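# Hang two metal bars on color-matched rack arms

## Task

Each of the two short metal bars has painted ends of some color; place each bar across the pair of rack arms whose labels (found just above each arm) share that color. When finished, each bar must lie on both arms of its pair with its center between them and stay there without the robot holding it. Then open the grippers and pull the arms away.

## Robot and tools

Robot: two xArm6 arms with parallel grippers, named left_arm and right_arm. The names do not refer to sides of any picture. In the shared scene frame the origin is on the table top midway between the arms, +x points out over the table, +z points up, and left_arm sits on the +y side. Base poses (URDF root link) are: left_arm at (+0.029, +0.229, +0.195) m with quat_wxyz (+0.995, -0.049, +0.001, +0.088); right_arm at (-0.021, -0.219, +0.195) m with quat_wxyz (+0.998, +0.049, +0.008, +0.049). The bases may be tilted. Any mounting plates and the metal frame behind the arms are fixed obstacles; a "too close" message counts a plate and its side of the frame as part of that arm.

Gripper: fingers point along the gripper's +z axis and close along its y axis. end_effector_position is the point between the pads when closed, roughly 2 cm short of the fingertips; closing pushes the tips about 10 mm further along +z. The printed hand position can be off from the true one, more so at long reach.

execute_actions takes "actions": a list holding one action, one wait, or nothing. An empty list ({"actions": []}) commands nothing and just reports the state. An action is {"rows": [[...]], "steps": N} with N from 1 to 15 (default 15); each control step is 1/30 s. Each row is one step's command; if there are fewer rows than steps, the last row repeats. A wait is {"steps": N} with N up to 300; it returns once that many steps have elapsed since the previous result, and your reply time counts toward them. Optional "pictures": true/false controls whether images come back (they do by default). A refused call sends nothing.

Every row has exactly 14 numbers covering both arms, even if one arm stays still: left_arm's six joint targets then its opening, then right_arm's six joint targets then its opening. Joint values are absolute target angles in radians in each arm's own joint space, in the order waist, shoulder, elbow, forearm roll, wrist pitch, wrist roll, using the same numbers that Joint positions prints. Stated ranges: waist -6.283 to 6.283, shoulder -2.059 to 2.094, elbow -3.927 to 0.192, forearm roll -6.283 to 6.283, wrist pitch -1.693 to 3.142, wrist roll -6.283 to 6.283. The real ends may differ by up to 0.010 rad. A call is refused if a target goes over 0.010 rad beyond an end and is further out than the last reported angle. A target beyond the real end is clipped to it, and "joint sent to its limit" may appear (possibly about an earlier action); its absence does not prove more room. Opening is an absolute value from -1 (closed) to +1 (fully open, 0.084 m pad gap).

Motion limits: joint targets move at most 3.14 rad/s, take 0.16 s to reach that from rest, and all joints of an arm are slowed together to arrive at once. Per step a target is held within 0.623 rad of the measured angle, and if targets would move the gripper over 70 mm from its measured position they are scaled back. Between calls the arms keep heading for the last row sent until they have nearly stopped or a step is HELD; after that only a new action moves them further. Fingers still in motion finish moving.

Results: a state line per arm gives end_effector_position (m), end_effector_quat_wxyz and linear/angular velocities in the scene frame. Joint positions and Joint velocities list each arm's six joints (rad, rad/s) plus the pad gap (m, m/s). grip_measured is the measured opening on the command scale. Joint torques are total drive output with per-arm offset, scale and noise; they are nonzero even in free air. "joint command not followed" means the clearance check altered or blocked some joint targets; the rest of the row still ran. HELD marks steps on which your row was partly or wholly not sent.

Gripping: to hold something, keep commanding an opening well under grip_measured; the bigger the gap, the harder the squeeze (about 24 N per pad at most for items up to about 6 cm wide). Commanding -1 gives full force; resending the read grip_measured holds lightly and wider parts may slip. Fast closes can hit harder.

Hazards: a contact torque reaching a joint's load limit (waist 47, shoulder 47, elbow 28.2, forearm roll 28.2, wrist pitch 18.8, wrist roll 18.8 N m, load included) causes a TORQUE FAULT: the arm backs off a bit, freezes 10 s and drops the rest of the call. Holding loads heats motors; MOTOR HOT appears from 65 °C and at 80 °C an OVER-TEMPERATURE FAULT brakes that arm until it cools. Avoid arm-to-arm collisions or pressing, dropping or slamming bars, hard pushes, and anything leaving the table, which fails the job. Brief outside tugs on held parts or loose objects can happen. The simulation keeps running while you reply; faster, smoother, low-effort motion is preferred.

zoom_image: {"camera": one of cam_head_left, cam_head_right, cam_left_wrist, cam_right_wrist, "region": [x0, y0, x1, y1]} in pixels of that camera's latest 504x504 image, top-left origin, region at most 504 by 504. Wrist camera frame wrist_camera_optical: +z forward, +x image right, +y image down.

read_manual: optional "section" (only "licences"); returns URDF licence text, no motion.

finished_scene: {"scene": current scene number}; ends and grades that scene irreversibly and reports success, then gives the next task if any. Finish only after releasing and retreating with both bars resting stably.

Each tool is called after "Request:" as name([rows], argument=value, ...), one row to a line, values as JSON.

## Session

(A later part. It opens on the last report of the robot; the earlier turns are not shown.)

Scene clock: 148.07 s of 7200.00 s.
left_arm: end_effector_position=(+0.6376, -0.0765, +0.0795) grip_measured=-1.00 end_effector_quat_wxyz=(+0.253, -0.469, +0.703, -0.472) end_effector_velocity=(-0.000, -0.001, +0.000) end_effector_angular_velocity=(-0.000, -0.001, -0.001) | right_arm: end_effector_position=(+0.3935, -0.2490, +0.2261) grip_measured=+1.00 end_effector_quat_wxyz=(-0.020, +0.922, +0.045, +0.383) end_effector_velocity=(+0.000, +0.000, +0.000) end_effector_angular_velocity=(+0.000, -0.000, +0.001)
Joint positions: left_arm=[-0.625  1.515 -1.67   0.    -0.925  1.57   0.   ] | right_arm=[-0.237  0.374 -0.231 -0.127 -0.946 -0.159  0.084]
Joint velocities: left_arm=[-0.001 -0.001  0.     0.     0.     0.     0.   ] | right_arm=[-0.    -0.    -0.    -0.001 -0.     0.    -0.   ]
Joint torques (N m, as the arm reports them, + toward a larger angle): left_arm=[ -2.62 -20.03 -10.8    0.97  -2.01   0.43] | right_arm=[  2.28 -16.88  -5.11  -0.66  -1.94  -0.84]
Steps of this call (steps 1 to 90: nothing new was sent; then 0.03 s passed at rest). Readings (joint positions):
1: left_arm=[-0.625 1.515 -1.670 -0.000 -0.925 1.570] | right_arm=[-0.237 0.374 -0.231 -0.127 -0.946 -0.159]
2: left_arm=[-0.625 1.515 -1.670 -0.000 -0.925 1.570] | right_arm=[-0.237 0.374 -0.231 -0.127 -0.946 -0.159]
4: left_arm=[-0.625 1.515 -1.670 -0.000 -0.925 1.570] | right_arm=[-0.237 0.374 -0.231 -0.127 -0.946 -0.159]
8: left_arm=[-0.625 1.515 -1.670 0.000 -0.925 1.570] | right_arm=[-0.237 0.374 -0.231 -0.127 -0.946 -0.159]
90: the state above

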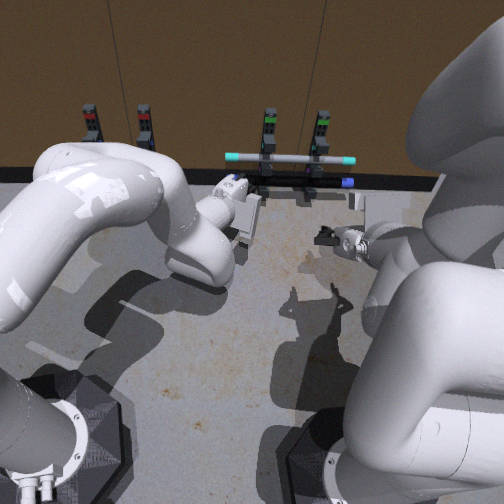

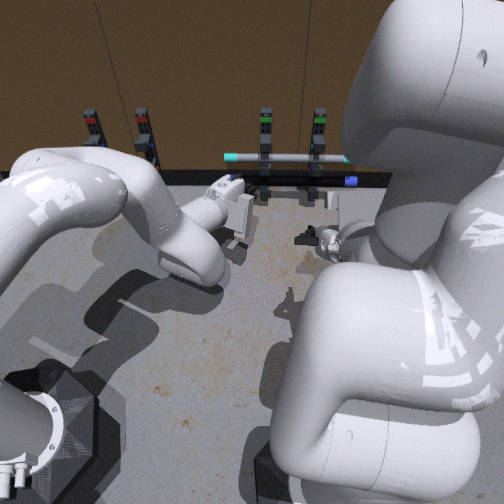

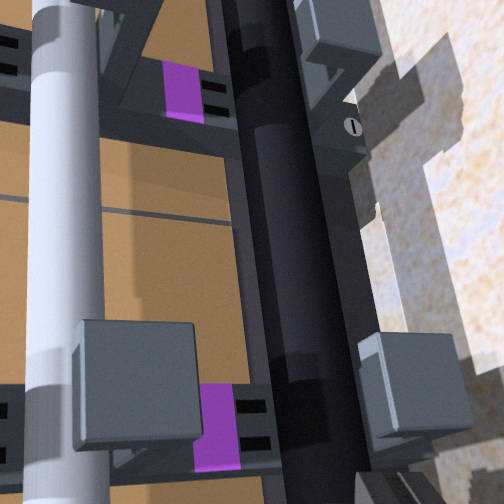

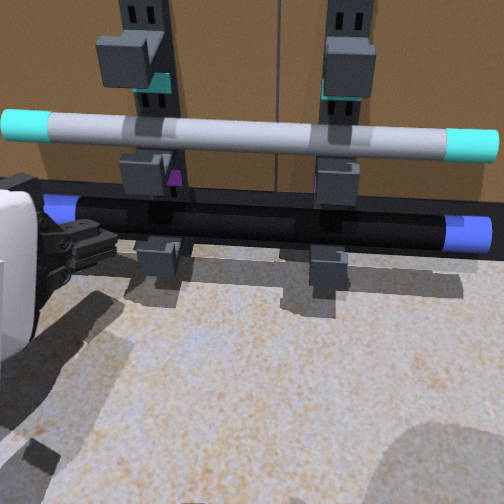

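Request:
execute_actions([
  {"rows":[[-0.625,1.5,-1.67,0,-0.92,1.57,1,-0.237,0.374,-0.231,-0.127,-0.946,-0.159,1]],"steps":15},
], pictures=false)

Request:
execute_actions([
  {"rows":[[-0.625,1.55,-1.82,0,-0.84,1.57,1,-0.237,0.374,-0.231,-0.127,-0.946,-0.159,1]],"steps":15},
], pictures=false)

Request:
execute_actions([
  {"rows":[[-0.625,1.55,-1.82,0,-0.84,1.57,-1,-0.237,0.374,-0.231,-0.127,-0.946,-0.159,1]],"steps":15},
], pictures=false)

Request:
execute_actions([
  {"steps":15},
])

Scene clock: 164.70 s of 7200.00 s.
left_arm: end_effector_position=(+0.6427, -0.0781, +0.0883) grip_measured=+0.99 end_effector_quat_wxyz=(+0.255, -0.467, +0.701, -0.475) end_effector_velocity=(+0.001, -0.001, +0.002) end_effector_angular_velocity=(-0.001, -0.003, -0.002) | right_arm: end_effector_position=(+0.3935, -0.2490, +0.2261) grip_measured=+1.00 end_effector_quat_wxyz=(-0.020, +0.922, +0.045, +0.383) end_effector_velocity=(-0.000, +0.000, -0.000) end_effector_angular_velocity=(+0.000, +0.000, +0.001)
Joint positions: left_arm=[-0.625  1.5   -1.67   0.    -0.92   1.57   0.084] | right_arm=[-0.237  0.374 -0.231 -0.127 -0.946 -0.159  0.084]
Joint velocities: left_arm=[-0.001 -0.002 -0.002  0.002  0.001  0.     0.003] | right_arm=[ 0.     0.001 -0.    -0.    -0.    -0.    -0.   ]
Joint torques (N m, as the arm reports them, + toward a larger angle): left_arm=[ -2.52 -20.03 -11.66  -0.07  -2.32   0.59] | right_arm=[  1.55 -16.77  -5.75  -0.82  -1.94  -0.75]
Steps of this call (steps 1 to 90: nothing new was sent; then 13.13 s passed at rest; steps 91 to 105: all 15 steps of this action). Readings (joint positions):
91: left_arm=[-0.625 1.515 -1.670 0.000 -0.925 1.570] | right_arm=[-0.237 0.374 -0.231 -0.127 -0.946 -0.159]
92: left_arm=[-0.625 1.514 -1.670 0.000 -0.924 1.570] | right_arm=[-0.237 0.374 -0.231 -0.127 -0.946 -0.159]
94: left_arm=[-0.625 1.509 -1.669 0.000 -0.923 1.570] | right_arm=[-0.237 0.374 -0.231 -0.127 -0.946 -0.159]
98: left_arm=[-0.625 1.501 -1.671 -0.000 -0.921 1.570] | right_arm=[-0.237 0.374 -0.231 -0.127 -0.946 -0.159]
105: the state above

Scene clock: 165.20 s of 7200.00 s.
left_arm: end_effector_position=(+0.6657, -0.0893, +0.0887) grip_measured=+1.00 end_effector_quat_wxyz=(+0.257, -0.466, +0.699, -0.478) end_effector_velocity=(+0.006, -0.001, +0.003) end_effector_angular_velocity=(-0.003, -0.005, +0.003) | right_arm: end_effector_position=(+0.3935, -0.2490, +0.2261) grip_measured=+1.00 end_effector_quat_wxyz=(-0.020, +0.922, +0.045, +0.383) end_effector_velocity=(+0.001, -0.000, +0.001) end_effector_angular_velocity=(-0.000, -0.002, -0.000)
Joint positions: left_arm=[-0.625  1.555 -1.811  0.    -0.842  1.57   0.084] | right_arm=[-0.237  0.374 -0.231 -0.127 -0.946 -0.159  0.084]
Joint velocities: left_arm=[ 0.001  0.005 -0.024 -0.002  0.014 -0.    -0.   ] | right_arm=[-0.    -0.002 -0.    -0.     0.    -0.     0.   ]
Joint torques (N m, as the arm reports them, + toward a larger angle): left_arm=[ -1.98 -34.77 -29.24   0.43  -2.59   0.73] | right_arm=[  0.91 -17.1   -5.35  -0.11  -1.97  -0.81]
Steps of this call (steps 1 to 15: all 15 steps of this action). Readings (joint positions):
1: left_arm=[-0.625 1.500 -1.670 0.000 -0.920 1.570] | right_arm=[-0.237 0.374 -0.231 -0.127 -0.946 -0.159]
2: left_arm=[-0.625 1.502 -1.674 0.000 -0.918 1.570] | right_arm=[-0.237 0.374 -0.231 -0.127 -0.946 -0.159]
4: left_arm=[-0.625 1.517 -1.713 0.000 -0.896 1.570] | right_arm=[-0.237 0.374 -0.231 -0.127 -0.946 -0.159]
8: left_arm=[-0.626 1.544 -1.790 0.000 -0.853 1.570] | right_arm=[-0.237 0.374 -0.231 -0.127 -0.946 -0.159]
15: the state above

Scene clock: 165.70 s of 7200.00 s.
left_arm: end_effector_position=(+0.6652, -0.0889, +0.0929) grip_measured=+0.70 end_effector_quat_wxyz=(+0.260, -0.464, +0.696, -0.483) end_effector_velocity=(+0.001, +0.001, +0.004) end_effector_angular_velocity=(-0.006, -0.013, +0.003) | right_arm: end_effector_position=(+0.3935, -0.2490, +0.2261) grip_measured=+1.00 end_effector_quat_wxyz=(-0.020, +0.922, +0.045, +0.383) end_effector_velocity=(-0.000, -0.000, -0.000) end_effector_angular_velocity=(+0.000, +0.001, -0.000)
Joint positions: left_arm=[-0.625  1.55  -1.802  0.    -0.859  1.57   0.073] | right_arm=[-0.237  0.374 -0.231 -0.127 -0.946 -0.159  0.084]
Joint velocities: left_arm=[ 0.001 -0.003  0.004 -0.001 -0.016  0.    -0.009] | right_arm=[-0.     0.001  0.     0.     0.     0.     0.   ]
Joint torques (N m, as the arm reports them, + toward a larger angle): left_arm=[  0.41 -32.69 -35.29  -0.61   9.36   0.58] | right_arm=[  1.58 -16.99  -5.    -0.64  -1.81  -0.69]
Steps of this call (steps 1 to 15: all 15 steps of this action). Readings (joint positions):
1: left_arm=[-0.625 1.555 -1.810 0.001 -0.843 1.570] | right_arm=[-0.237 0.374 -0.231 -0.127 -0.946 -0.159]
2: left_arm=[-0.626 1.555 -1.808 0.000 -0.848 1.570] | right_arm=[-0.237 0.374 -0.231 -0.127 -0.946 -0.159]
4: left_arm=[-0.626 1.554 -1.806 0.000 -0.851 1.570] | right_arm=[-0.237 0.374 -0.231 -0.127 -0.946 -0.159]
8: left_arm=[-0.625 1.551 -1.803 0.000 -0.855 1.570] | right_arm=[-0.237 0.374 -0.231 -0.127 -0.946 -0.159]
15: the state above

Scene clock: 166.20 s of 7200.00 s.
left_arm: end_effector_position=(+0.6654, -0.0887, +0.0941) grip_measured=+0.63 end_effector_quat_wxyz=(+0.261, -0.464, +0.694, -0.484) end_effector_velocity=(+0.000, -0.000, +0.002) end_effector_angular_velocity=(-0.003, -0.005, +0.001) | right_arm: end_effector_position=(+0.3935, -0.2490, +0.2261) grip_measured=+1.00 end_effector_quat_wxyz=(-0.020, +0.922, +0.045, +0.383) end_effector_velocity=(-0.000, +0.000, -0.000) end_effector_angular_velocity=(+0.000, +0.000, -0.000)
Joint positions: left_arm=[-0.625  1.55  -1.801  0.    -0.864  1.57   0.07 ] | right_arm=[-0.237  0.374 -0.231 -0.127 -0.946 -0.159  0.084]
Joint velocities: left_arm=[-0.001 -0.    -0.    -0.002 -0.005  0.    -0.003] | right_arm=[-0.  0.  0. -0. -0.  0. -0.]
Joint torques (N m, as the arm reports them, + toward a larger angle): left_arm=[  2.13 -31.31 -35.43  -0.72  10.37   0.49] | right_arm=[  1.32 -16.6   -5.36  -0.78  -2.03  -0.33]
Steps of this call (steps 1 to 15: the robot went on to your last target). Readings (joint positions):
1: left_arm=[-0.625 1.550 -1.802 0.000 -0.860 1.570] | right_arm=[-0.237 0.374 -0.231 -0.127 -0.946 -0.159]
2: left_arm=[-0.625 1.550 -1.801 0.000 -0.860 1.570] | right_arm=[-0.237 0.374 -0.231 -0.127 -0.946 -0.159]
4: left_arm=[-0.625 1.550 -1.801 0.000 -0.861 1.570] | right_arm=[-0.237 0.374 -0.231 -0.127 -0.946 -0.159]
8: left_arm=[-0.625 1.550 -1.801 0.000 -0.863 1.570] | right_arm=[-0.237 0.374 -0.231 -0.127 -0.946 -0.159]
15: the state above
All arms were judged still, so your last target was given up. Only a new action makes them travel on or press farther. Fingers that are still opening or closing keep moving.

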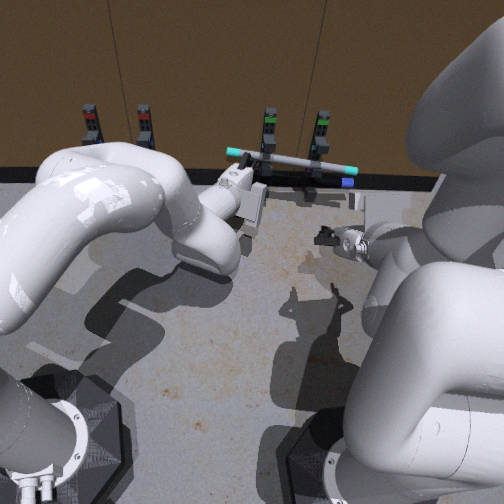

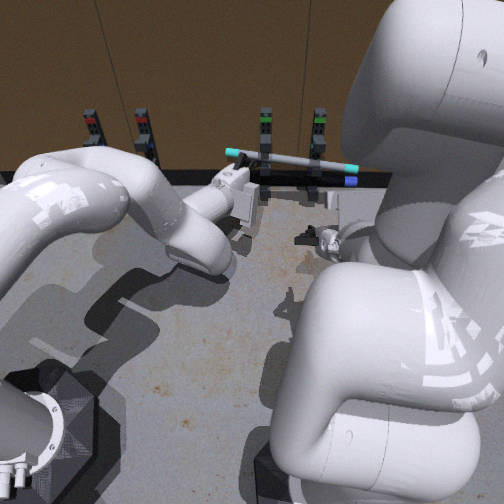

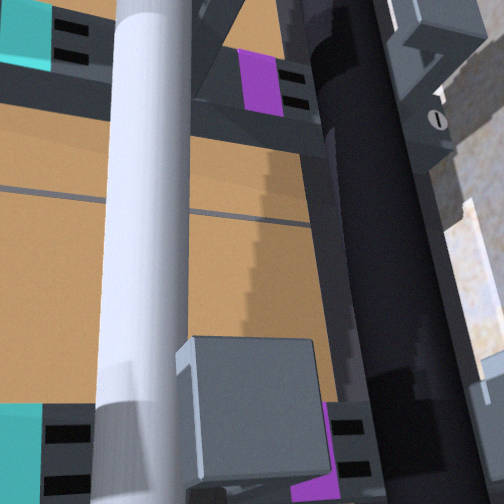

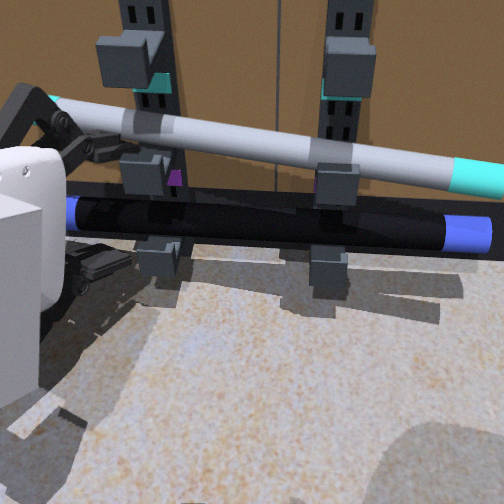

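Request:
execute_actions([
  {"rows":[[-0.625,1.5,-1.67,0,-0.92,1.57,1,-0.237,0.374,-0.231,-0.127,-0.946,-0.159,1]],"steps":15},
], pictures=false)

Request:
execute_actions([
  {"rows":[[-0.625,1.53,-1.67,0,-0.95,1.57,0.2,-0.237,0.374,-0.231,-0.127,-0.946,-0.159,1]],"steps":15},
], pictures=false)

Request:
execute_actions([
  {"rows":[[-0.625,1.585,-1.81,0,-0.875,1.57,0.2,-0.237,0.374,-0.231,-0.127,-0.946,-0.159,1]],"steps":15},
])

Scene clock: 176.43 s of 7200.00 s.
left_arm: end_effector_position=(+0.6447, -0.0781, +0.0902) grip_measured=+0.99 end_effector_quat_wxyz=(+0.256, -0.467, +0.699, -0.476) end_effector_velocity=(-0.011, -0.000, -0.007) end_effector_angular_velocity=(+0.006, +0.009, -0.010) | right_arm: end_effector_position=(+0.3935, -0.2490, +0.2261) grip_measured=+1.00 end_effector_quat_wxyz=(-0.020, +0.922, +0.045, +0.383) end_effector_velocity=(-0.000, +0.000, -0.000) end_effector_angular_velocity=(+0.000, +0.001, -0.000)
Joint positions: left_arm=[-0.624  1.499 -1.674 -0.    -0.918  1.57   0.084] | right_arm=[-0.237  0.374 -0.231 -0.127 -0.946 -0.159  0.084]
Joint velocities: left_arm=[-0.005  0.001  0.03   0.003 -0.019  0.     0.003] | right_arm=[ 0.     0.001  0.     0.     0.    -0.     0.   ]
Joint torques (N m, as the arm reports them, + toward a larger angle): left_arm=[ -2.11 -20.48 -11.6    1.13  -1.83   0.17] | right_arm=[  2.09 -16.99  -5.74  -0.48  -1.96  -0.58]
Steps of this call (steps 1 to 90: nothing new was sent; then 6.73 s passed at rest; steps 91 to 105: all 15 steps of this action). Readings (joint positions):
91: left_arm=[-0.625 1.550 -1.801 0.000 -0.867 1.570] | right_arm=[-0.237 0.374 -0.231 -0.127 -0.946 -0.159]
92: left_arm=[-0.625 1.549 -1.798 0.000 -0.868 1.570] | right_arm=[-0.237 0.374 -0.231 -0.127 -0.946 -0.159]
94: left_arm=[-0.625 1.532 -1.771 -0.000 -0.878 1.570] | right_arm=[-0.237 0.374 -0.231 -0.127 -0.946 -0.159]
98: left_arm=[-0.622 1.501 -1.704 -0.002 -0.903 1.570] | right_arm=[-0.237 0.374 -0.231 -0.127 -0.946 -0.159]
105: the state above

Scene clock: 176.93 s of 7200.00 s.
left_arm: end_effector_position=(+0.6336, -0.0748, +0.0764) grip_measured=+0.19 end_effector_quat_wxyz=(+0.255, -0.467, +0.700, -0.476) end_effector_velocity=(-0.003, +0.000, -0.003) end_effector_angular_velocity=(+0.002, +0.003, -0.002) | right_arm: end_effector_position=(+0.3935, -0.2490, +0.2261) grip_measured=+1.00 end_effector_quat_wxyz=(-0.020, +0.922, +0.045, +0.383) end_effector_velocity=(-0.000, +0.000, -0.001) end_effector_angular_velocity=(+0.000, +0.001, +0.000)
Joint positions: left_arm=[-0.625  1.529 -1.67  -0.    -0.95   1.57   0.052] | right_arm=[-0.237  0.374 -0.231 -0.127 -0.946 -0.159  0.084]
Joint velocities: left_arm=[-0.001  0.005  0.003  0.    -0.004  0.    -0.001] | right_arm=[-0.     0.002 -0.    -0.     0.     0.     0.   ]
Joint torques (N m, as the arm reports them, + toward a larger angle): left_arm=[ -3.01 -20.09 -10.39   0.69  -2.07   0.61] | right_arm=[  0.43 -16.31  -5.28  -0.65  -2.05  -0.76]
Steps of this call (steps 1 to 15: all 15 steps of this action). Readings (joint positions):
1: left_arm=[-0.624 1.499 -1.673 -0.000 -0.919 1.570] | right_arm=[-0.237 0.374 -0.231 -0.127 -0.946 -0.159]
2: left_arm=[-0.624 1.501 -1.673 -0.000 -0.922 1.570] | right_arm=[-0.237 0.374 -0.231 -0.127 -0.946 -0.159]
4: left_arm=[-0.625 1.511 -1.673 -0.000 -0.933 1.570] | right_arm=[-0.237 0.374 -0.231 -0.127 -0.946 -0.159]
8: left_arm=[-0.625 1.527 -1.669 -0.000 -0.945 1.570] | right_arm=[-0.237 0.374 -0.231 -0.127 -0.946 -0.159]
15: the state above

Scene clock: 177.43 s of 7200.00 s.
left_arm: end_effector_position=(+0.6554, -0.0855, +0.0754) grip_measured=+0.19 end_effector_quat_wxyz=(+0.257, -0.466, +0.698, -0.479) end_effector_velocity=(+0.003, -0.001, +0.000) end_effector_angular_velocity=(-0.000, -0.002, -0.001) | right_arm: end_effector_position=(+0.3935, -0.2490, +0.2261) grip_measured=+1.00 end_effector_quat_wxyz=(-0.020, +0.922, +0.045, +0.383) end_effector_velocity=(+0.000, -0.000, -0.000) end_effector_angular_velocity=(-0.000, -0.000, -0.000)
Joint positions: left_arm=[-0.625  1.584 -1.808  0.    -0.876  1.57   0.052] | right_arm=[-0.237  0.374 -0.231 -0.127 -0.946 -0.159  0.084]
Joint velocities: left_arm=[ 0.001  0.007 -0.019  0.002  0.01   0.     0.   ] | right_arm=[ 0.     0.    -0.001  0.001 -0.     0.    -0.   ]
Joint torques (N m, as the arm reports them, + toward a larger angle): left_arm=[ -1.97 -20.5  -11.39   0.75  -1.79   0.28] | right_arm=[  1.02 -17.32  -5.71  -0.07  -2.15  -0.73]
Steps of this call (steps 1 to 15: all 15 steps of this action). Readings (joint positions):
1: left_arm=[-0.625 1.529 -1.670 -0.000 -0.950 1.570] | right_arm=[-0.237 0.374 -0.231 -0.127 -0.946 -0.159]
2: left_arm=[-0.625 1.531 -1.674 0.000 -0.947 1.570] | right_arm=[-0.237 0.374 -0.231 -0.127 -0.946 -0.159]
4: left_arm=[-0.625 1.547 -1.712 0.000 -0.926 1.570] | right_arm=[-0.237 0.374 -0.231 -0.127 -0.946 -0.159]
8: left_arm=[-0.625 1.575 -1.787 -0.000 -0.888 1.570] | right_arm=[-0.237 0.374 -0.231 -0.127 -0.946 -0.159]
15: the state above

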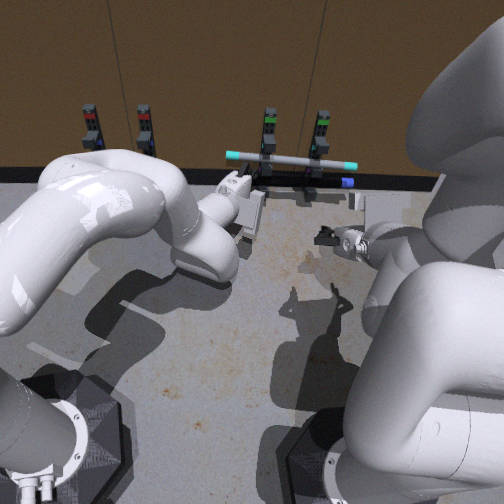

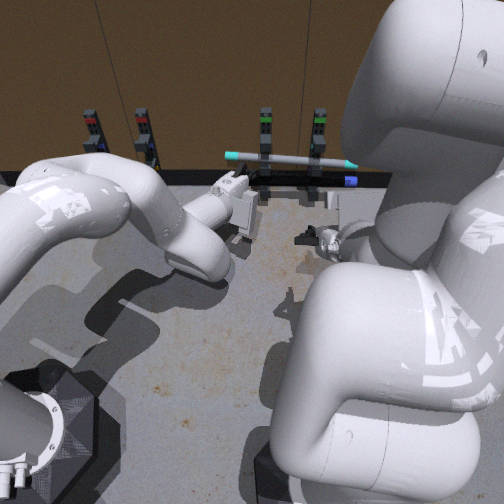

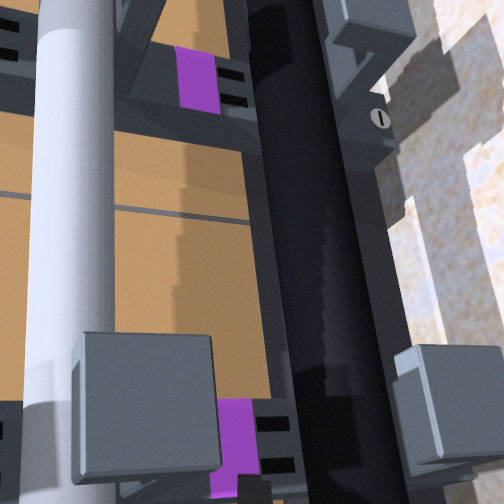

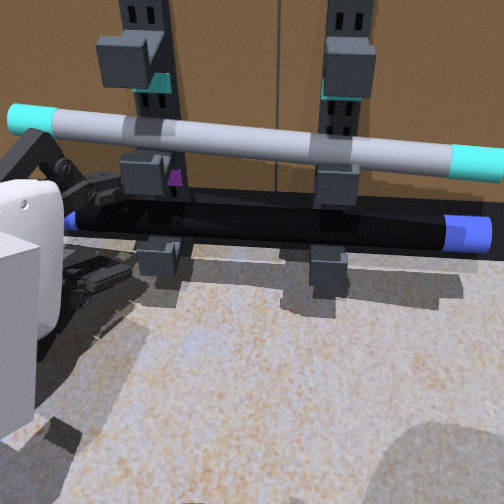

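Request:
execute_actions([
  {"rows":[[-0.625,1.585,-1.81,0,-0.875,1.57,-1,-0.237,0.374,-0.231,-0.127,-0.946,-0.159,1]],"steps":15},
], pictures=false)

Request:
execute_actions([
  {"steps":10},
], pictures=false)

Scene clock: 183.07 s of 7200.00 s.
left_arm: end_effector_position=(+0.6558, -0.0857, +0.0755) grip_measured=-1.00 end_effector_quat_wxyz=(+0.258, -0.466, +0.698, -0.479) end_effector_velocity=(+0.000, -0.000, +0.000) end_effector_angular_velocity=(-0.000, -0.000, +0.000) | right_arm: end_effector_position=(+0.3935, -0.2490, +0.2261) grip_measured=+1.00 end_effector_quat_wxyz=(-0.020, +0.922, +0.045, +0.383) end_effector_velocity=(+0.000, -0.000, +0.000) end_effector_angular_velocity=(-0.000, -0.000, -0.001)
Joint positions: left_arm=[-0.625  1.585 -1.81  -0.    -0.875  1.57   0.   ] | right_arm=[-0.237  0.374 -0.231 -0.127 -0.946 -0.159  0.084]
Joint velocities: left_arm=[-0. -0. -0. -0.  0.  0.  0.] | right_arm=[-0.    -0.001  0.     0.001  0.     0.    -0.   ]
Joint torques (N m, as the arm reports them, + toward a larger angle): left_arm=[ -2.72 -20.51 -12.19   0.76  -1.99   0.41] | right_arm=[  1.2  -16.85  -5.62  -0.27  -1.63  -0.65]
Steps of this call (steps 1 to 15: the robot went on to your last target; steps 16 to 90: nothing new was sent; then 2.13 s passed at rest; steps 91 to 105: all 15 steps of this action). Readings (joint positions):
91: left_arm=[-0.625 1.585 -1.810 0.000 -0.875 1.570] | right_arm=[-0.237 0.374 -0.231 -0.127 -0.946 -0.159]
92: left_arm=[-0.625 1.585 -1.810 0.000 -0.875 1.570] | right_arm=[-0.237 0.374 -0.231 -0.127 -0.946 -0.159]
94: left_arm=[-0.625 1.585 -1.810 -0.000 -0.875 1.570] | right_arm=[-0.237 0.374 -0.231 -0.127 -0.946 -0.159]
98: left_arm=[-0.625 1.585 -1.810 0.000 -0.875 1.570] | right_arm=[-0.237 0.374 -0.231 -0.127 -0.946 -0.159]
105: the state above

Scene clock: 183.40 s of 7200.00 s.
left_arm: end_effector_position=(+0.6558, -0.0857, +0.0755) grip_measured=-1.00 end_effector_quat_wxyz=(+0.258, -0.466, +0.698, -0.479) end_effector_velocity=(+0.000, +0.001, -0.000) end_effector_angular_velocity=(-0.000, +0.001, +0.002) | right_arm: end_effector_position=(+0.3935, -0.2490, +0.2261) grip_measured=+1.00 end_effector_quat_wxyz=(-0.020, +0.922, +0.045, +0.383) end_effector_velocity=(-0.000, +0.000, -0.000) end_effector_angular_velocity=(+0.000, +0.001, +0.000)
Joint positions: left_arm=[-0.625  1.585 -1.81  -0.    -0.875  1.57   0.   ] | right_arm=[-0.237  0.374 -0.231 -0.127 -0.946 -0.159  0.084]
Joint velocities: left_arm=[ 0.     0.     0.    -0.002  0.     0.     0.   ] | right_arm=[ 0.    -0.     0.001  0.     0.    -0.    -0.   ]
Joint torques (N m, as the arm reports them, + toward a larger angle): left_arm=[ -2.99 -21.15 -12.23   0.59  -1.77   0.26] | right_arm=[  1.95 -16.78  -5.84  -0.33  -1.95  -0.51]
Steps of this call (steps 1 to 10: the robot went on to your last target). Readings (joint positions):
1: left_arm=[-0.625 1.585 -1.810 -0.000 -0.875 1.570] | right_arm=[-0.237 0.374 -0.231 -0.127 -0.946 -0.159]
2: left_arm=[-0.625 1.585 -1.810 0.000 -0.875 1.570] | right_arm=[-0.237 0.374 -0.231 -0.127 -0.946 -0.159]
4: left_arm=[-0.625 1.585 -1.810 -0.000 -0.875 1.570] | right_arm=[-0.237 0.374 -0.231 -0.127 -0.946 -0.159]
8: left_arm=[-0.625 1.585 -1.810 -0.000 -0.875 1.570] | right_arm=[-0.237 0.374 -0.231 -0.127 -0.946 -0.159]
10: the state above

Request:
execute_actions(actions=[])

Scene clock: 185.13 s of 7200.00 s.
left_arm: end_effector_position=(+0.6558, -0.0857, +0.0755) grip_measured=-1.00 end_effector_quat_wxyz=(+0.258, -0.466, +0.698, -0.479) end_effector_velocity=(-0.000, -0.000, -0.001) end_effector_angular_velocity=(+0.001, +0.001, -0.001) | right_arm: end_effector_position=(+0.3935, -0.2490, +0.2261) grip_measured=+1.00 end_effector_quat_wxyz=(-0.020, +0.922, +0.045, +0.383) end_effector_velocity=(+0.001, -0.000, +0.001) end_effector_angular_velocity=(-0.000, -0.003, -0.000)
Joint positions: left_arm=[-0.625  1.585 -1.81   0.    -0.875  1.57   0.   ] | right_arm=[-0.237  0.374 -0.231 -0.127 -0.946 -0.159  0.084]
Joint velocities: left_arm=[-0.     0.001  0.     0.     0.     0.     0.   ] | right_arm=[-0.    -0.003  0.    -0.     0.    -0.    -0.   ]
Joint torques (N m, as the arm reports them, + toward a larger angle): left_arm=[ -2.53 -21.36 -12.04   0.67  -2.24   0.13] | right_arm=[  1.81 -17.26  -5.54   0.04  -2.02  -0.59]
Steps of this call (steps 1 to 15: the robot went on to your last target; steps 16 to 52: nothing new was sent). Readings (joint positions):
1: left_arm=[-0.625 1.585 -1.810 -0.000 -0.875 1.570] | right_arm=[-0.237 0.374 -0.231 -0.127 -0.946 -0.159]
2: left_arm=[-0.625 1.585 -1.810 -0.000 -0.875 1.570] | right_arm=[-0.237 0.374 -0.231 -0.127 -0.946 -0.159]
4: left_arm=[-0.625 1.585 -1.810 0.000 -0.875 1.570] | right_arm=[-0.237 0.374 -0.231 -0.127 -0.946 -0.159]
8: left_arm=[-0.625 1.585 -1.810 -0.000 -0.875 1.570] | right_arm=[-0.237 0.374 -0.231 -0.127 -0.946 -0.159]
52: the state above
All arms were judged still, so your last target was given up. Only a new action makes them travel on or press farther. Fingers that are still opening or closing keep moving.

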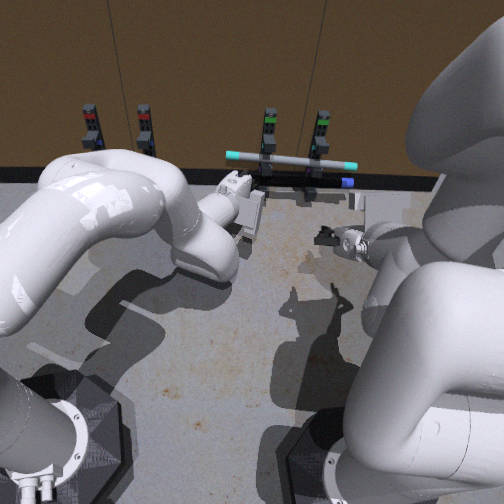

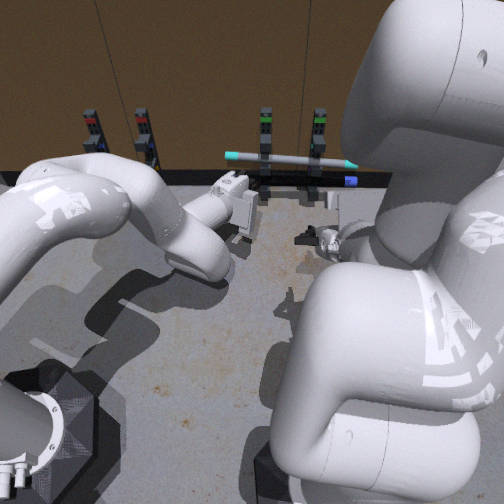

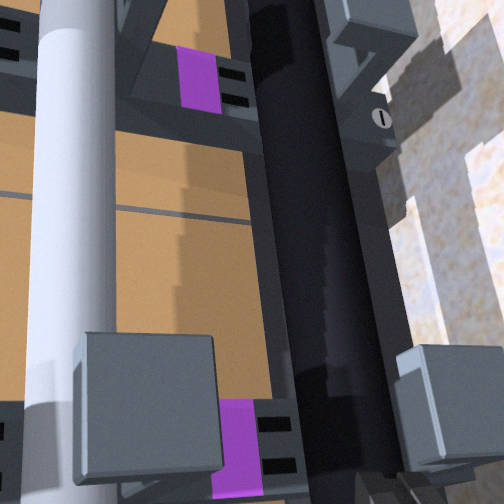

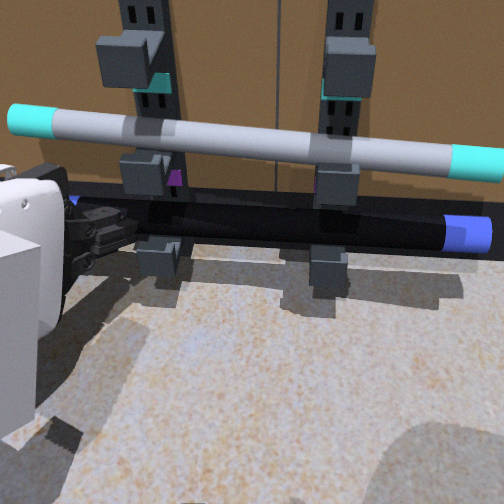

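Request:
execute_actions([
  {"rows":[[-0.625,1.585,-1.81,0,-0.875,1.57,0.2,-0.237,0.374,-0.231,-0.127,-0.946,-0.159,1]],"steps":15},
], pictures=false)

Request:
execute_actions([
  {"rows":[[-0.625,1.65,-1.98,0,-0.785,1.57,0.2,-0.237,0.374,-0.231,-0.127,-0.946,-0.159,1]],"steps":15},
], pictures=false)

Request:
execute_actions([
  {"rows":[[-0.625,1.65,-1.98,0,-0.785,1.57,-1,-0.237,0.374,-0.231,-0.127,-0.946,-0.159,1]],"steps":15},
], pictures=false)

Request:
execute_actions([
  {"steps":12},
])

Scene clock: 195.77 s of 7200.00 s.
left_arm: end_effector_position=(+0.6558, -0.0857, +0.0756) grip_measured=+0.19 end_effector_quat_wxyz=(+0.258, -0.466, +0.698, -0.479) end_effector_velocity=(+0.000, +0.000, -0.000) end_effector_angular_velocity=(-0.000, +0.000, +0.001) | right_arm: end_effector_position=(+0.3935, -0.2490, +0.2261) grip_measured=+1.00 end_effector_quat_wxyz=(-0.020, +0.922, +0.045, +0.383) end_effector_velocity=(+0.000, +0.000, -0.000) end_effector_angular_velocity=(+0.000, +0.000, +0.000)
Joint positions: left_arm=[-0.625  1.585 -1.81  -0.    -0.875  1.57   0.052] | right_arm=[-0.237  0.374 -0.231 -0.127 -0.946 -0.159  0.084]
Joint velocities: left_arm=[ 0.001  0.    -0.    -0.    -0.     0.     0.002] | right_arm=[ 0.     0.001 -0.    -0.    -0.     0.     0.   ]
Joint torques (N m, as the arm reports them, + toward a larger angle): left_arm=[ -1.87 -20.56 -11.81   0.41  -1.6    0.45] | right_arm=[  1.25 -16.52  -5.78  -0.23  -1.81  -0.65]
Steps of this call (steps 1 to 90: nothing new was sent; then 7.13 s passed at rest; steps 91 to 105: all 15 steps of this action). Readings (joint positions):
91: left_arm=[-0.625 1.585 -1.810 -0.000 -0.875 1.570] | right_arm=[-0.237 0.374 -0.231 -0.127 -0.946 -0.159]
92: left_arm=[-0.625 1.585 -1.810 0.000 -0.875 1.570] | right_arm=[-0.237 0.374 -0.231 -0.127 -0.946 -0.159]
94: left_arm=[-0.625 1.585 -1.810 0.000 -0.875 1.570] | right_arm=[-0.237 0.374 -0.231 -0.127 -0.946 -0.159]
98: left_arm=[-0.625 1.585 -1.810 0.000 -0.875 1.570] | right_arm=[-0.237 0.374 -0.231 -0.127 -0.946 -0.159]
105: the state above

Scene clock: 196.27 s of 7200.00 s.
left_arm: end_effector_position=(+0.6804, -0.0932, +0.0760) grip_measured=+0.20 end_effector_quat_wxyz=(+0.261, -0.467, +0.694, -0.481) end_effector_velocity=(+0.002, -0.005, +0.002) end_effector_angular_velocity=(-0.002, -0.004, -0.006) | right_arm: end_effector_position=(+0.3935, -0.2490, +0.2261) grip_measured=+1.00 end_effector_quat_wxyz=(-0.020, +0.922, +0.045, +0.383) end_effector_velocity=(-0.000, -0.000, -0.000) end_effector_angular_velocity=(+0.000, +0.001, -0.001)
Joint positions: left_arm=[-0.62   1.652 -1.972 -0.002 -0.79   1.571  0.053] | right_arm=[-0.237  0.374 -0.231 -0.127 -0.946 -0.159  0.084]
Joint velocities: left_arm=[-0.005  0.009 -0.023  0.002  0.011 -0.001  0.001] | right_arm=[-0.     0.001  0.     0.001 -0.     0.     0.   ]
Joint torques (N m, as the arm reports them, + toward a larger angle): left_arm=[-19.93 -27.39 -25.32   5.66   0.99  -0.7 ] | right_arm=[  1.75 -17.48  -5.35  -0.86  -1.88  -0.94]
Steps of this call (steps 1 to 15: all 15 steps of this action). Readings (joint positions):
1: left_arm=[-0.625 1.585 -1.810 0.000 -0.875 1.570] | right_arm=[-0.237 0.374 -0.231 -0.127 -0.946 -0.159]
2: left_arm=[-0.625 1.587 -1.814 0.000 -0.873 1.570] | right_arm=[-0.237 0.374 -0.231 -0.127 -0.946 -0.159]
4: left_arm=[-0.625 1.603 -1.856 0.000 -0.850 1.570] | right_arm=[-0.237 0.374 -0.231 -0.127 -0.946 -0.159]
8: left_arm=[-0.621 1.640 -1.947 -0.002 -0.801 1.571] | right_arm=[-0.237 0.374 -0.231 -0.127 -0.946 -0.159]
15: the state above

Scene clock: 196.77 s of 7200.00 s.
left_arm: end_effector_position=(+0.6805, -0.1004, +0.0807) grip_measured=-0.45 end_effector_quat_wxyz=(+0.260, -0.462, +0.695, -0.485) end_effector_velocity=(+0.001, +0.004, -0.000) end_effector_angular_velocity=(+0.002, -0.001, +0.006) | right_arm: end_effector_position=(+0.3935, -0.2490, +0.2261) grip_measured=+1.00 end_effector_quat_wxyz=(-0.020, +0.922, +0.045, +0.383) end_effector_velocity=(-0.000, +0.000, -0.001) end_effector_angular_velocity=(+0.000, +0.001, +0.001)
Joint positions: left_arm=[-0.628  1.65  -1.981  0.002 -0.785  1.569  0.025] | right_arm=[-0.237  0.374 -0.231 -0.127 -0.946 -0.159  0.084]
Joint velocities: left_arm=[ 0.004  0.     0.001 -0.004 -0.002  0.005 -0.   ] | right_arm=[-0.     0.001  0.    -0.001 -0.    -0.     0.   ]
Joint torques (N m, as the arm reports them, + toward a larger angle): left_arm=[ -4.7  -32.83 -24.44   1.5   -4.41   0.33] | right_arm=[  1.04 -17.43  -6.01  -0.26  -1.88  -0.84]
Steps of this call (steps 1 to 15: all 15 steps of this action). Readings (joint positions):
1: left_arm=[-0.620 1.652 -1.973 -0.002 -0.789 1.571] | right_arm=[-0.237 0.374 -0.231 -0.127 -0.946 -0.159]
2: left_arm=[-0.620 1.653 -1.973 -0.003 -0.786 1.571] | right_arm=[-0.237 0.374 -0.231 -0.127 -0.946 -0.159]
4: left_arm=[-0.619 1.655 -1.974 -0.003 -0.781 1.570] | right_arm=[-0.237 0.374 -0.231 -0.127 -0.946 -0.159]
8: left_arm=[-0.618 1.656 -1.975 -0.003 -0.779 1.570] | right_arm=[-0.237 0.374 -0.231 -0.127 -0.946 -0.159]
15: the state above

Scene clock: 197.17 s of 7200.00 s.
left_arm: end_effector_position=(+0.6809, -0.0996, +0.0806) grip_measured=-0.45 end_effector_quat_wxyz=(+0.261, -0.462, +0.695, -0.485) end_effector_velocity=(+0.001, +0.001, -0.000) end_effector_angular_velocity=(+0.000, +0.001, +0.002) | right_arm: end_effector_position=(+0.3935, -0.2490, +0.2261) grip_measured=+1.00 end_effector_quat_wxyz=(-0.020, +0.922, +0.045, +0.383) end_effector_velocity=(-0.000, -0.000, -0.000) end_effector_angular_velocity=(+0.000, +0.000, -0.000)
Joint positions: left_arm=[-0.627  1.65  -1.98   0.001 -0.785  1.57   0.025] | right_arm=[-0.237  0.374 -0.231 -0.127 -0.946 -0.159  0.084]
Joint velocities: left_arm=[ 0.002 -0.     0.    -0.001  0.     0.     0.   ] | right_arm=[ 0.     0.001 -0.     0.     0.     0.     0.   ]
Joint torques (N m, as the arm reports them, + toward a larger angle): left_arm=[  2.75 -31.05 -24.42  -0.88  -3.79   0.08] | right_arm=[  1.15 -16.48  -5.65  -0.32  -1.78  -0.5 ]
Steps of this call (steps 1 to 12: the robot went on to your last target). Readings (joint positions):
1: left_arm=[-0.628 1.650 -1.981 0.002 -0.785 1.569] | right_arm=[-0.237 0.374 -0.231 -0.127 -0.946 -0.159]
2: left_arm=[-0.628 1.650 -1.980 0.002 -0.785 1.569] | right_arm=[-0.237 0.374 -0.231 -0.127 -0.946 -0.159]
4: left_arm=[-0.628 1.650 -1.980 0.002 -0.785 1.570] | right_arm=[-0.237 0.374 -0.231 -0.127 -0.946 -0.159]
8: left_arm=[-0.628 1.650 -1.980 0.002 -0.785 1.570] | right_arm=[-0.237 0.374 -0.231 -0.127 -0.946 -0.159]
12: the state above

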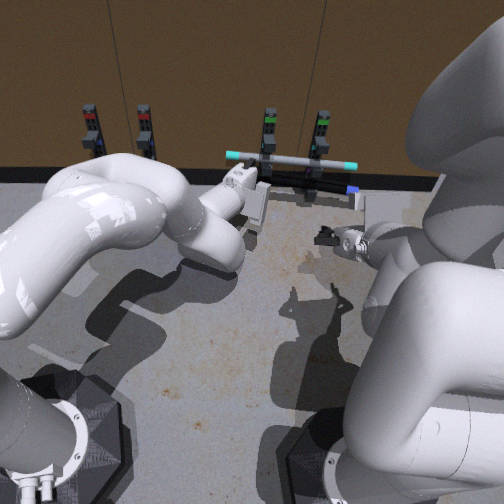

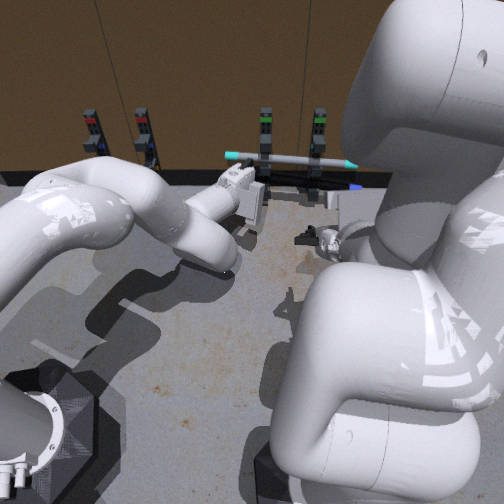

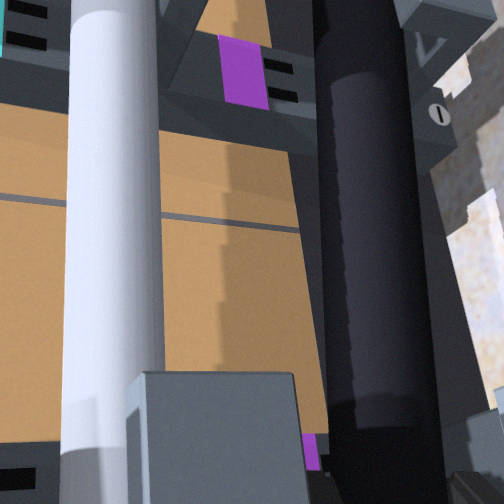

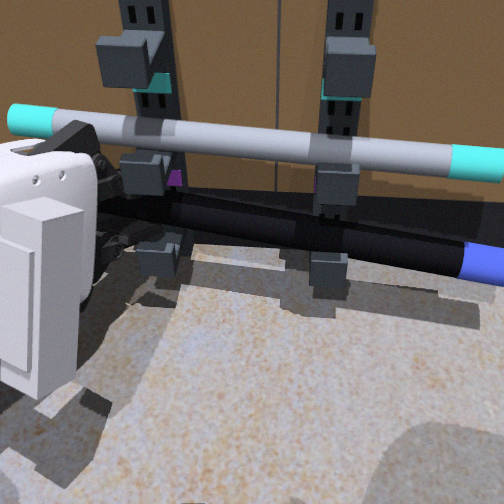

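Request:
execute_actions([
  {"rows":[[-0.625,1.58,-1.93,0,-0.765,1.57,-1,-0.237,0.374,-0.231,-0.127,-0.946,-0.159,1]],"steps":15},
])

Scene clock: 203.23 s of 7200.00 s.
left_arm: end_effector_position=(+0.6827, -0.0958, +0.0869) grip_measured=-0.44 end_effector_quat_wxyz=(+0.254, -0.469, +0.701, -0.473) end_effector_velocity=(-0.000, -0.000, +0.001) end_effector_angular_velocity=(+0.000, -0.000, -0.002) | right_arm: end_effector_position=(+0.3935, -0.2490, +0.2261) grip_measured=+1.00 end_effector_quat_wxyz=(-0.020, +0.922, +0.045, +0.383) end_effector_velocity=(+0.000, +0.000, +0.000) end_effector_angular_velocity=(+0.000, -0.001, +0.000)
Joint positions: left_arm=[-0.623  1.593 -1.916 -0.001 -0.761  1.57   0.025] | right_arm=[-0.237  0.374 -0.231 -0.127 -0.946 -0.159  0.084]
Joint velocities: left_arm=[-0.    -0.005  0.005  0.002 -0.001 -0.    -0.   ] | right_arm=[-0.    -0.001  0.    -0.001  0.     0.    -0.   ]
Joint torques (N m, as the arm reports them, + toward a larger angle): left_arm=[  6.45 -39.03 -34.44  -1.55  -8.13   0.3 ] | right_arm=[  1.85 -16.66  -5.16  -0.38  -2.02  -0.7 ]
Steps of this call (steps 1 to 15: the robot went on to your last target; steps 16 to 90: nothing new was sent; then 2.57 s passed at rest; steps 91 to 105: all 15 steps of this action). Readings (joint positions):
91: left_arm=[-0.625 1.650 -1.980 0.000 -0.785 1.570] | right_arm=[-0.237 0.374 -0.231 -0.127 -0.946 -0.159]
92: left_arm=[-0.625 1.647 -1.977 0.000 -0.784 1.570] | right_arm=[-0.237 0.374 -0.231 -0.127 -0.946 -0.159]
94: left_arm=[-0.624 1.627 -1.956 -0.000 -0.773 1.570] | right_arm=[-0.237 0.374 -0.231 -0.127 -0.946 -0.159]
98: left_arm=[-0.623 1.601 -1.925 -0.001 -0.762 1.570] | right_arm=[-0.237 0.374 -0.231 -0.127 -0.946 -0.159]
105: the state above

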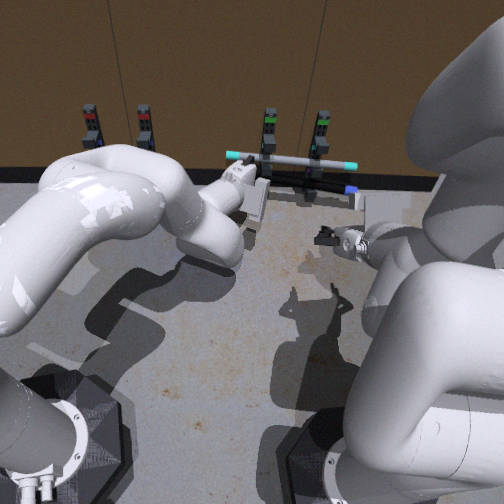

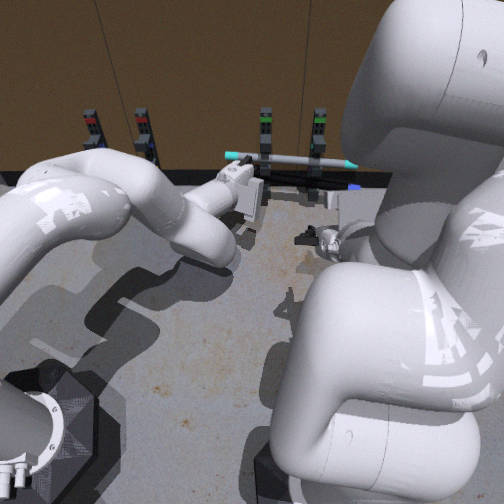

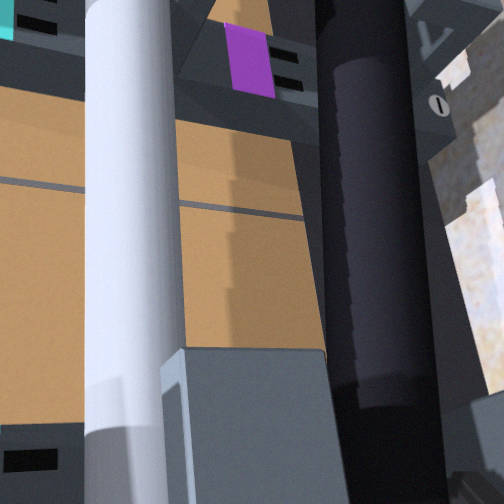

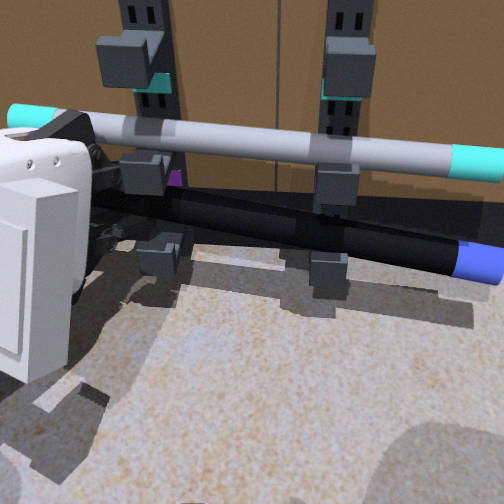

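Request:
execute_actions([
  {"rows":[[-0.5,1.6,-1.9,0,-0.8,1.57,-1,-0.237,0.374,-0.231,-0.127,-0.946,-0.159,1]],"steps":15},
])

Scene clock: 207.37 s of 7200.00 s.
left_arm: end_effector_position=(+0.6979, -0.0309, +0.0722) grip_measured=-0.44 end_effector_quat_wxyz=(+0.273, -0.498, +0.682, -0.461) end_effector_velocity=(-0.000, -0.001, -0.000) end_effector_angular_velocity=(+0.006, +0.005, -0.006) | right_arm: end_effector_position=(+0.3935, -0.2490, +0.2261) grip_measured=+1.00 end_effector_quat_wxyz=(-0.020, +0.922, +0.045, +0.383) end_effector_velocity=(-0.000, -0.000, -0.000) end_effector_angular_velocity=(+0.000, +0.001, -0.000)
Joint positions: left_arm=[-0.525  1.603 -1.889  0.015 -0.802  1.569  0.025] | right_arm=[-0.237  0.374 -0.231 -0.127 -0.946 -0.159  0.084]
Joint velocities: left_arm=[ 0.001 -0.006  0.006  0.005  0.007  0.003  0.   ] | right_arm=[-0.     0.001  0.     0.    -0.    -0.    -0.   ]
Joint torques (N m, as the arm reports them, + toward a larger angle): left_arm=[ 34.09 -33.89 -32.29 -10.27  -0.56   1.18] | right_arm=[  1.26 -17.18  -5.65  -0.12  -2.13  -0.58]
Steps of this call (steps 1 to 15: the robot went on to your last target; steps 16 to 90: nothing new was sent; then 0.63 s passed at rest; steps 91 to 105: all 15 steps of this action). Readings (joint positions):
91: left_arm=[-0.625 1.592 -1.915 -0.000 -0.764 1.570] | right_arm=[-0.237 0.374 -0.231 -0.127 -0.946 -0.159]
92: left_arm=[-0.622 1.593 -1.915 0.001 -0.765 1.570] | right_arm=[-0.237 0.374 -0.231 -0.127 -0.946 -0.159]
94: left_arm=[-0.602 1.594 -1.912 0.007 -0.777 1.570] | right_arm=[-0.237 0.374 -0.231 -0.127 -0.946 -0.159]
98: left_arm=[-0.542 1.600 -1.898 0.010 -0.798 1.570] | right_arm=[-0.237 0.374 -0.231 -0.127 -0.946 -0.159]
105: the state above

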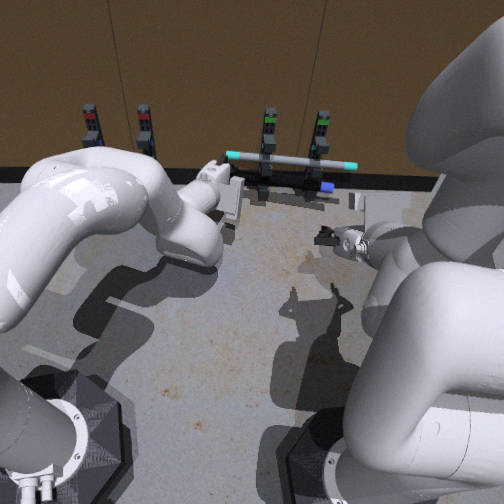

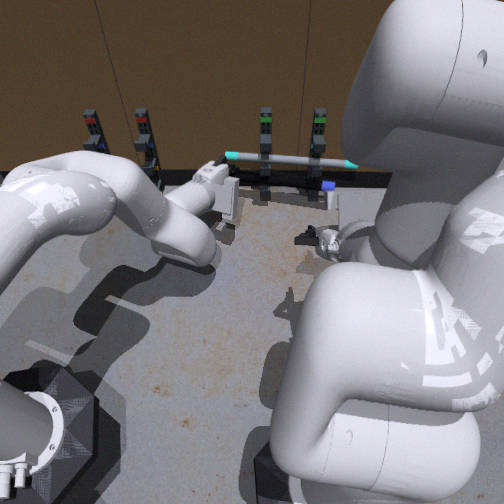

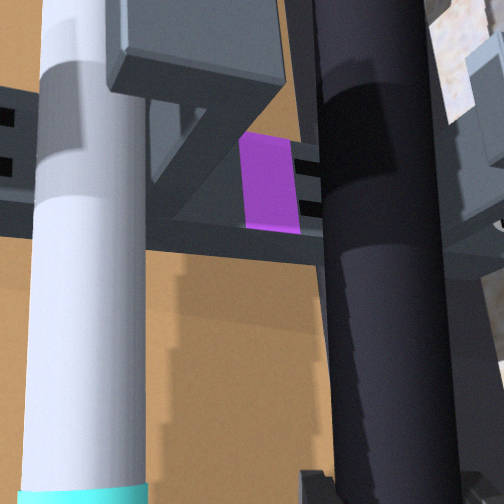

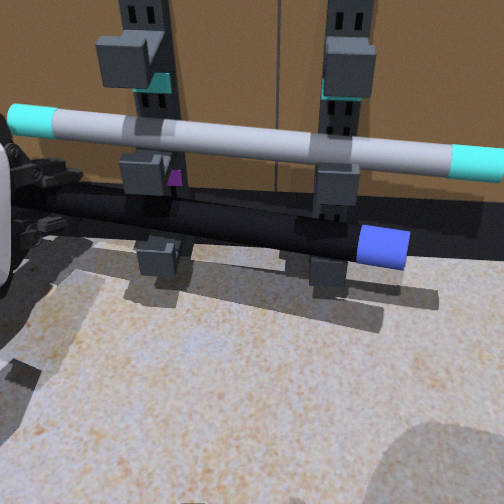

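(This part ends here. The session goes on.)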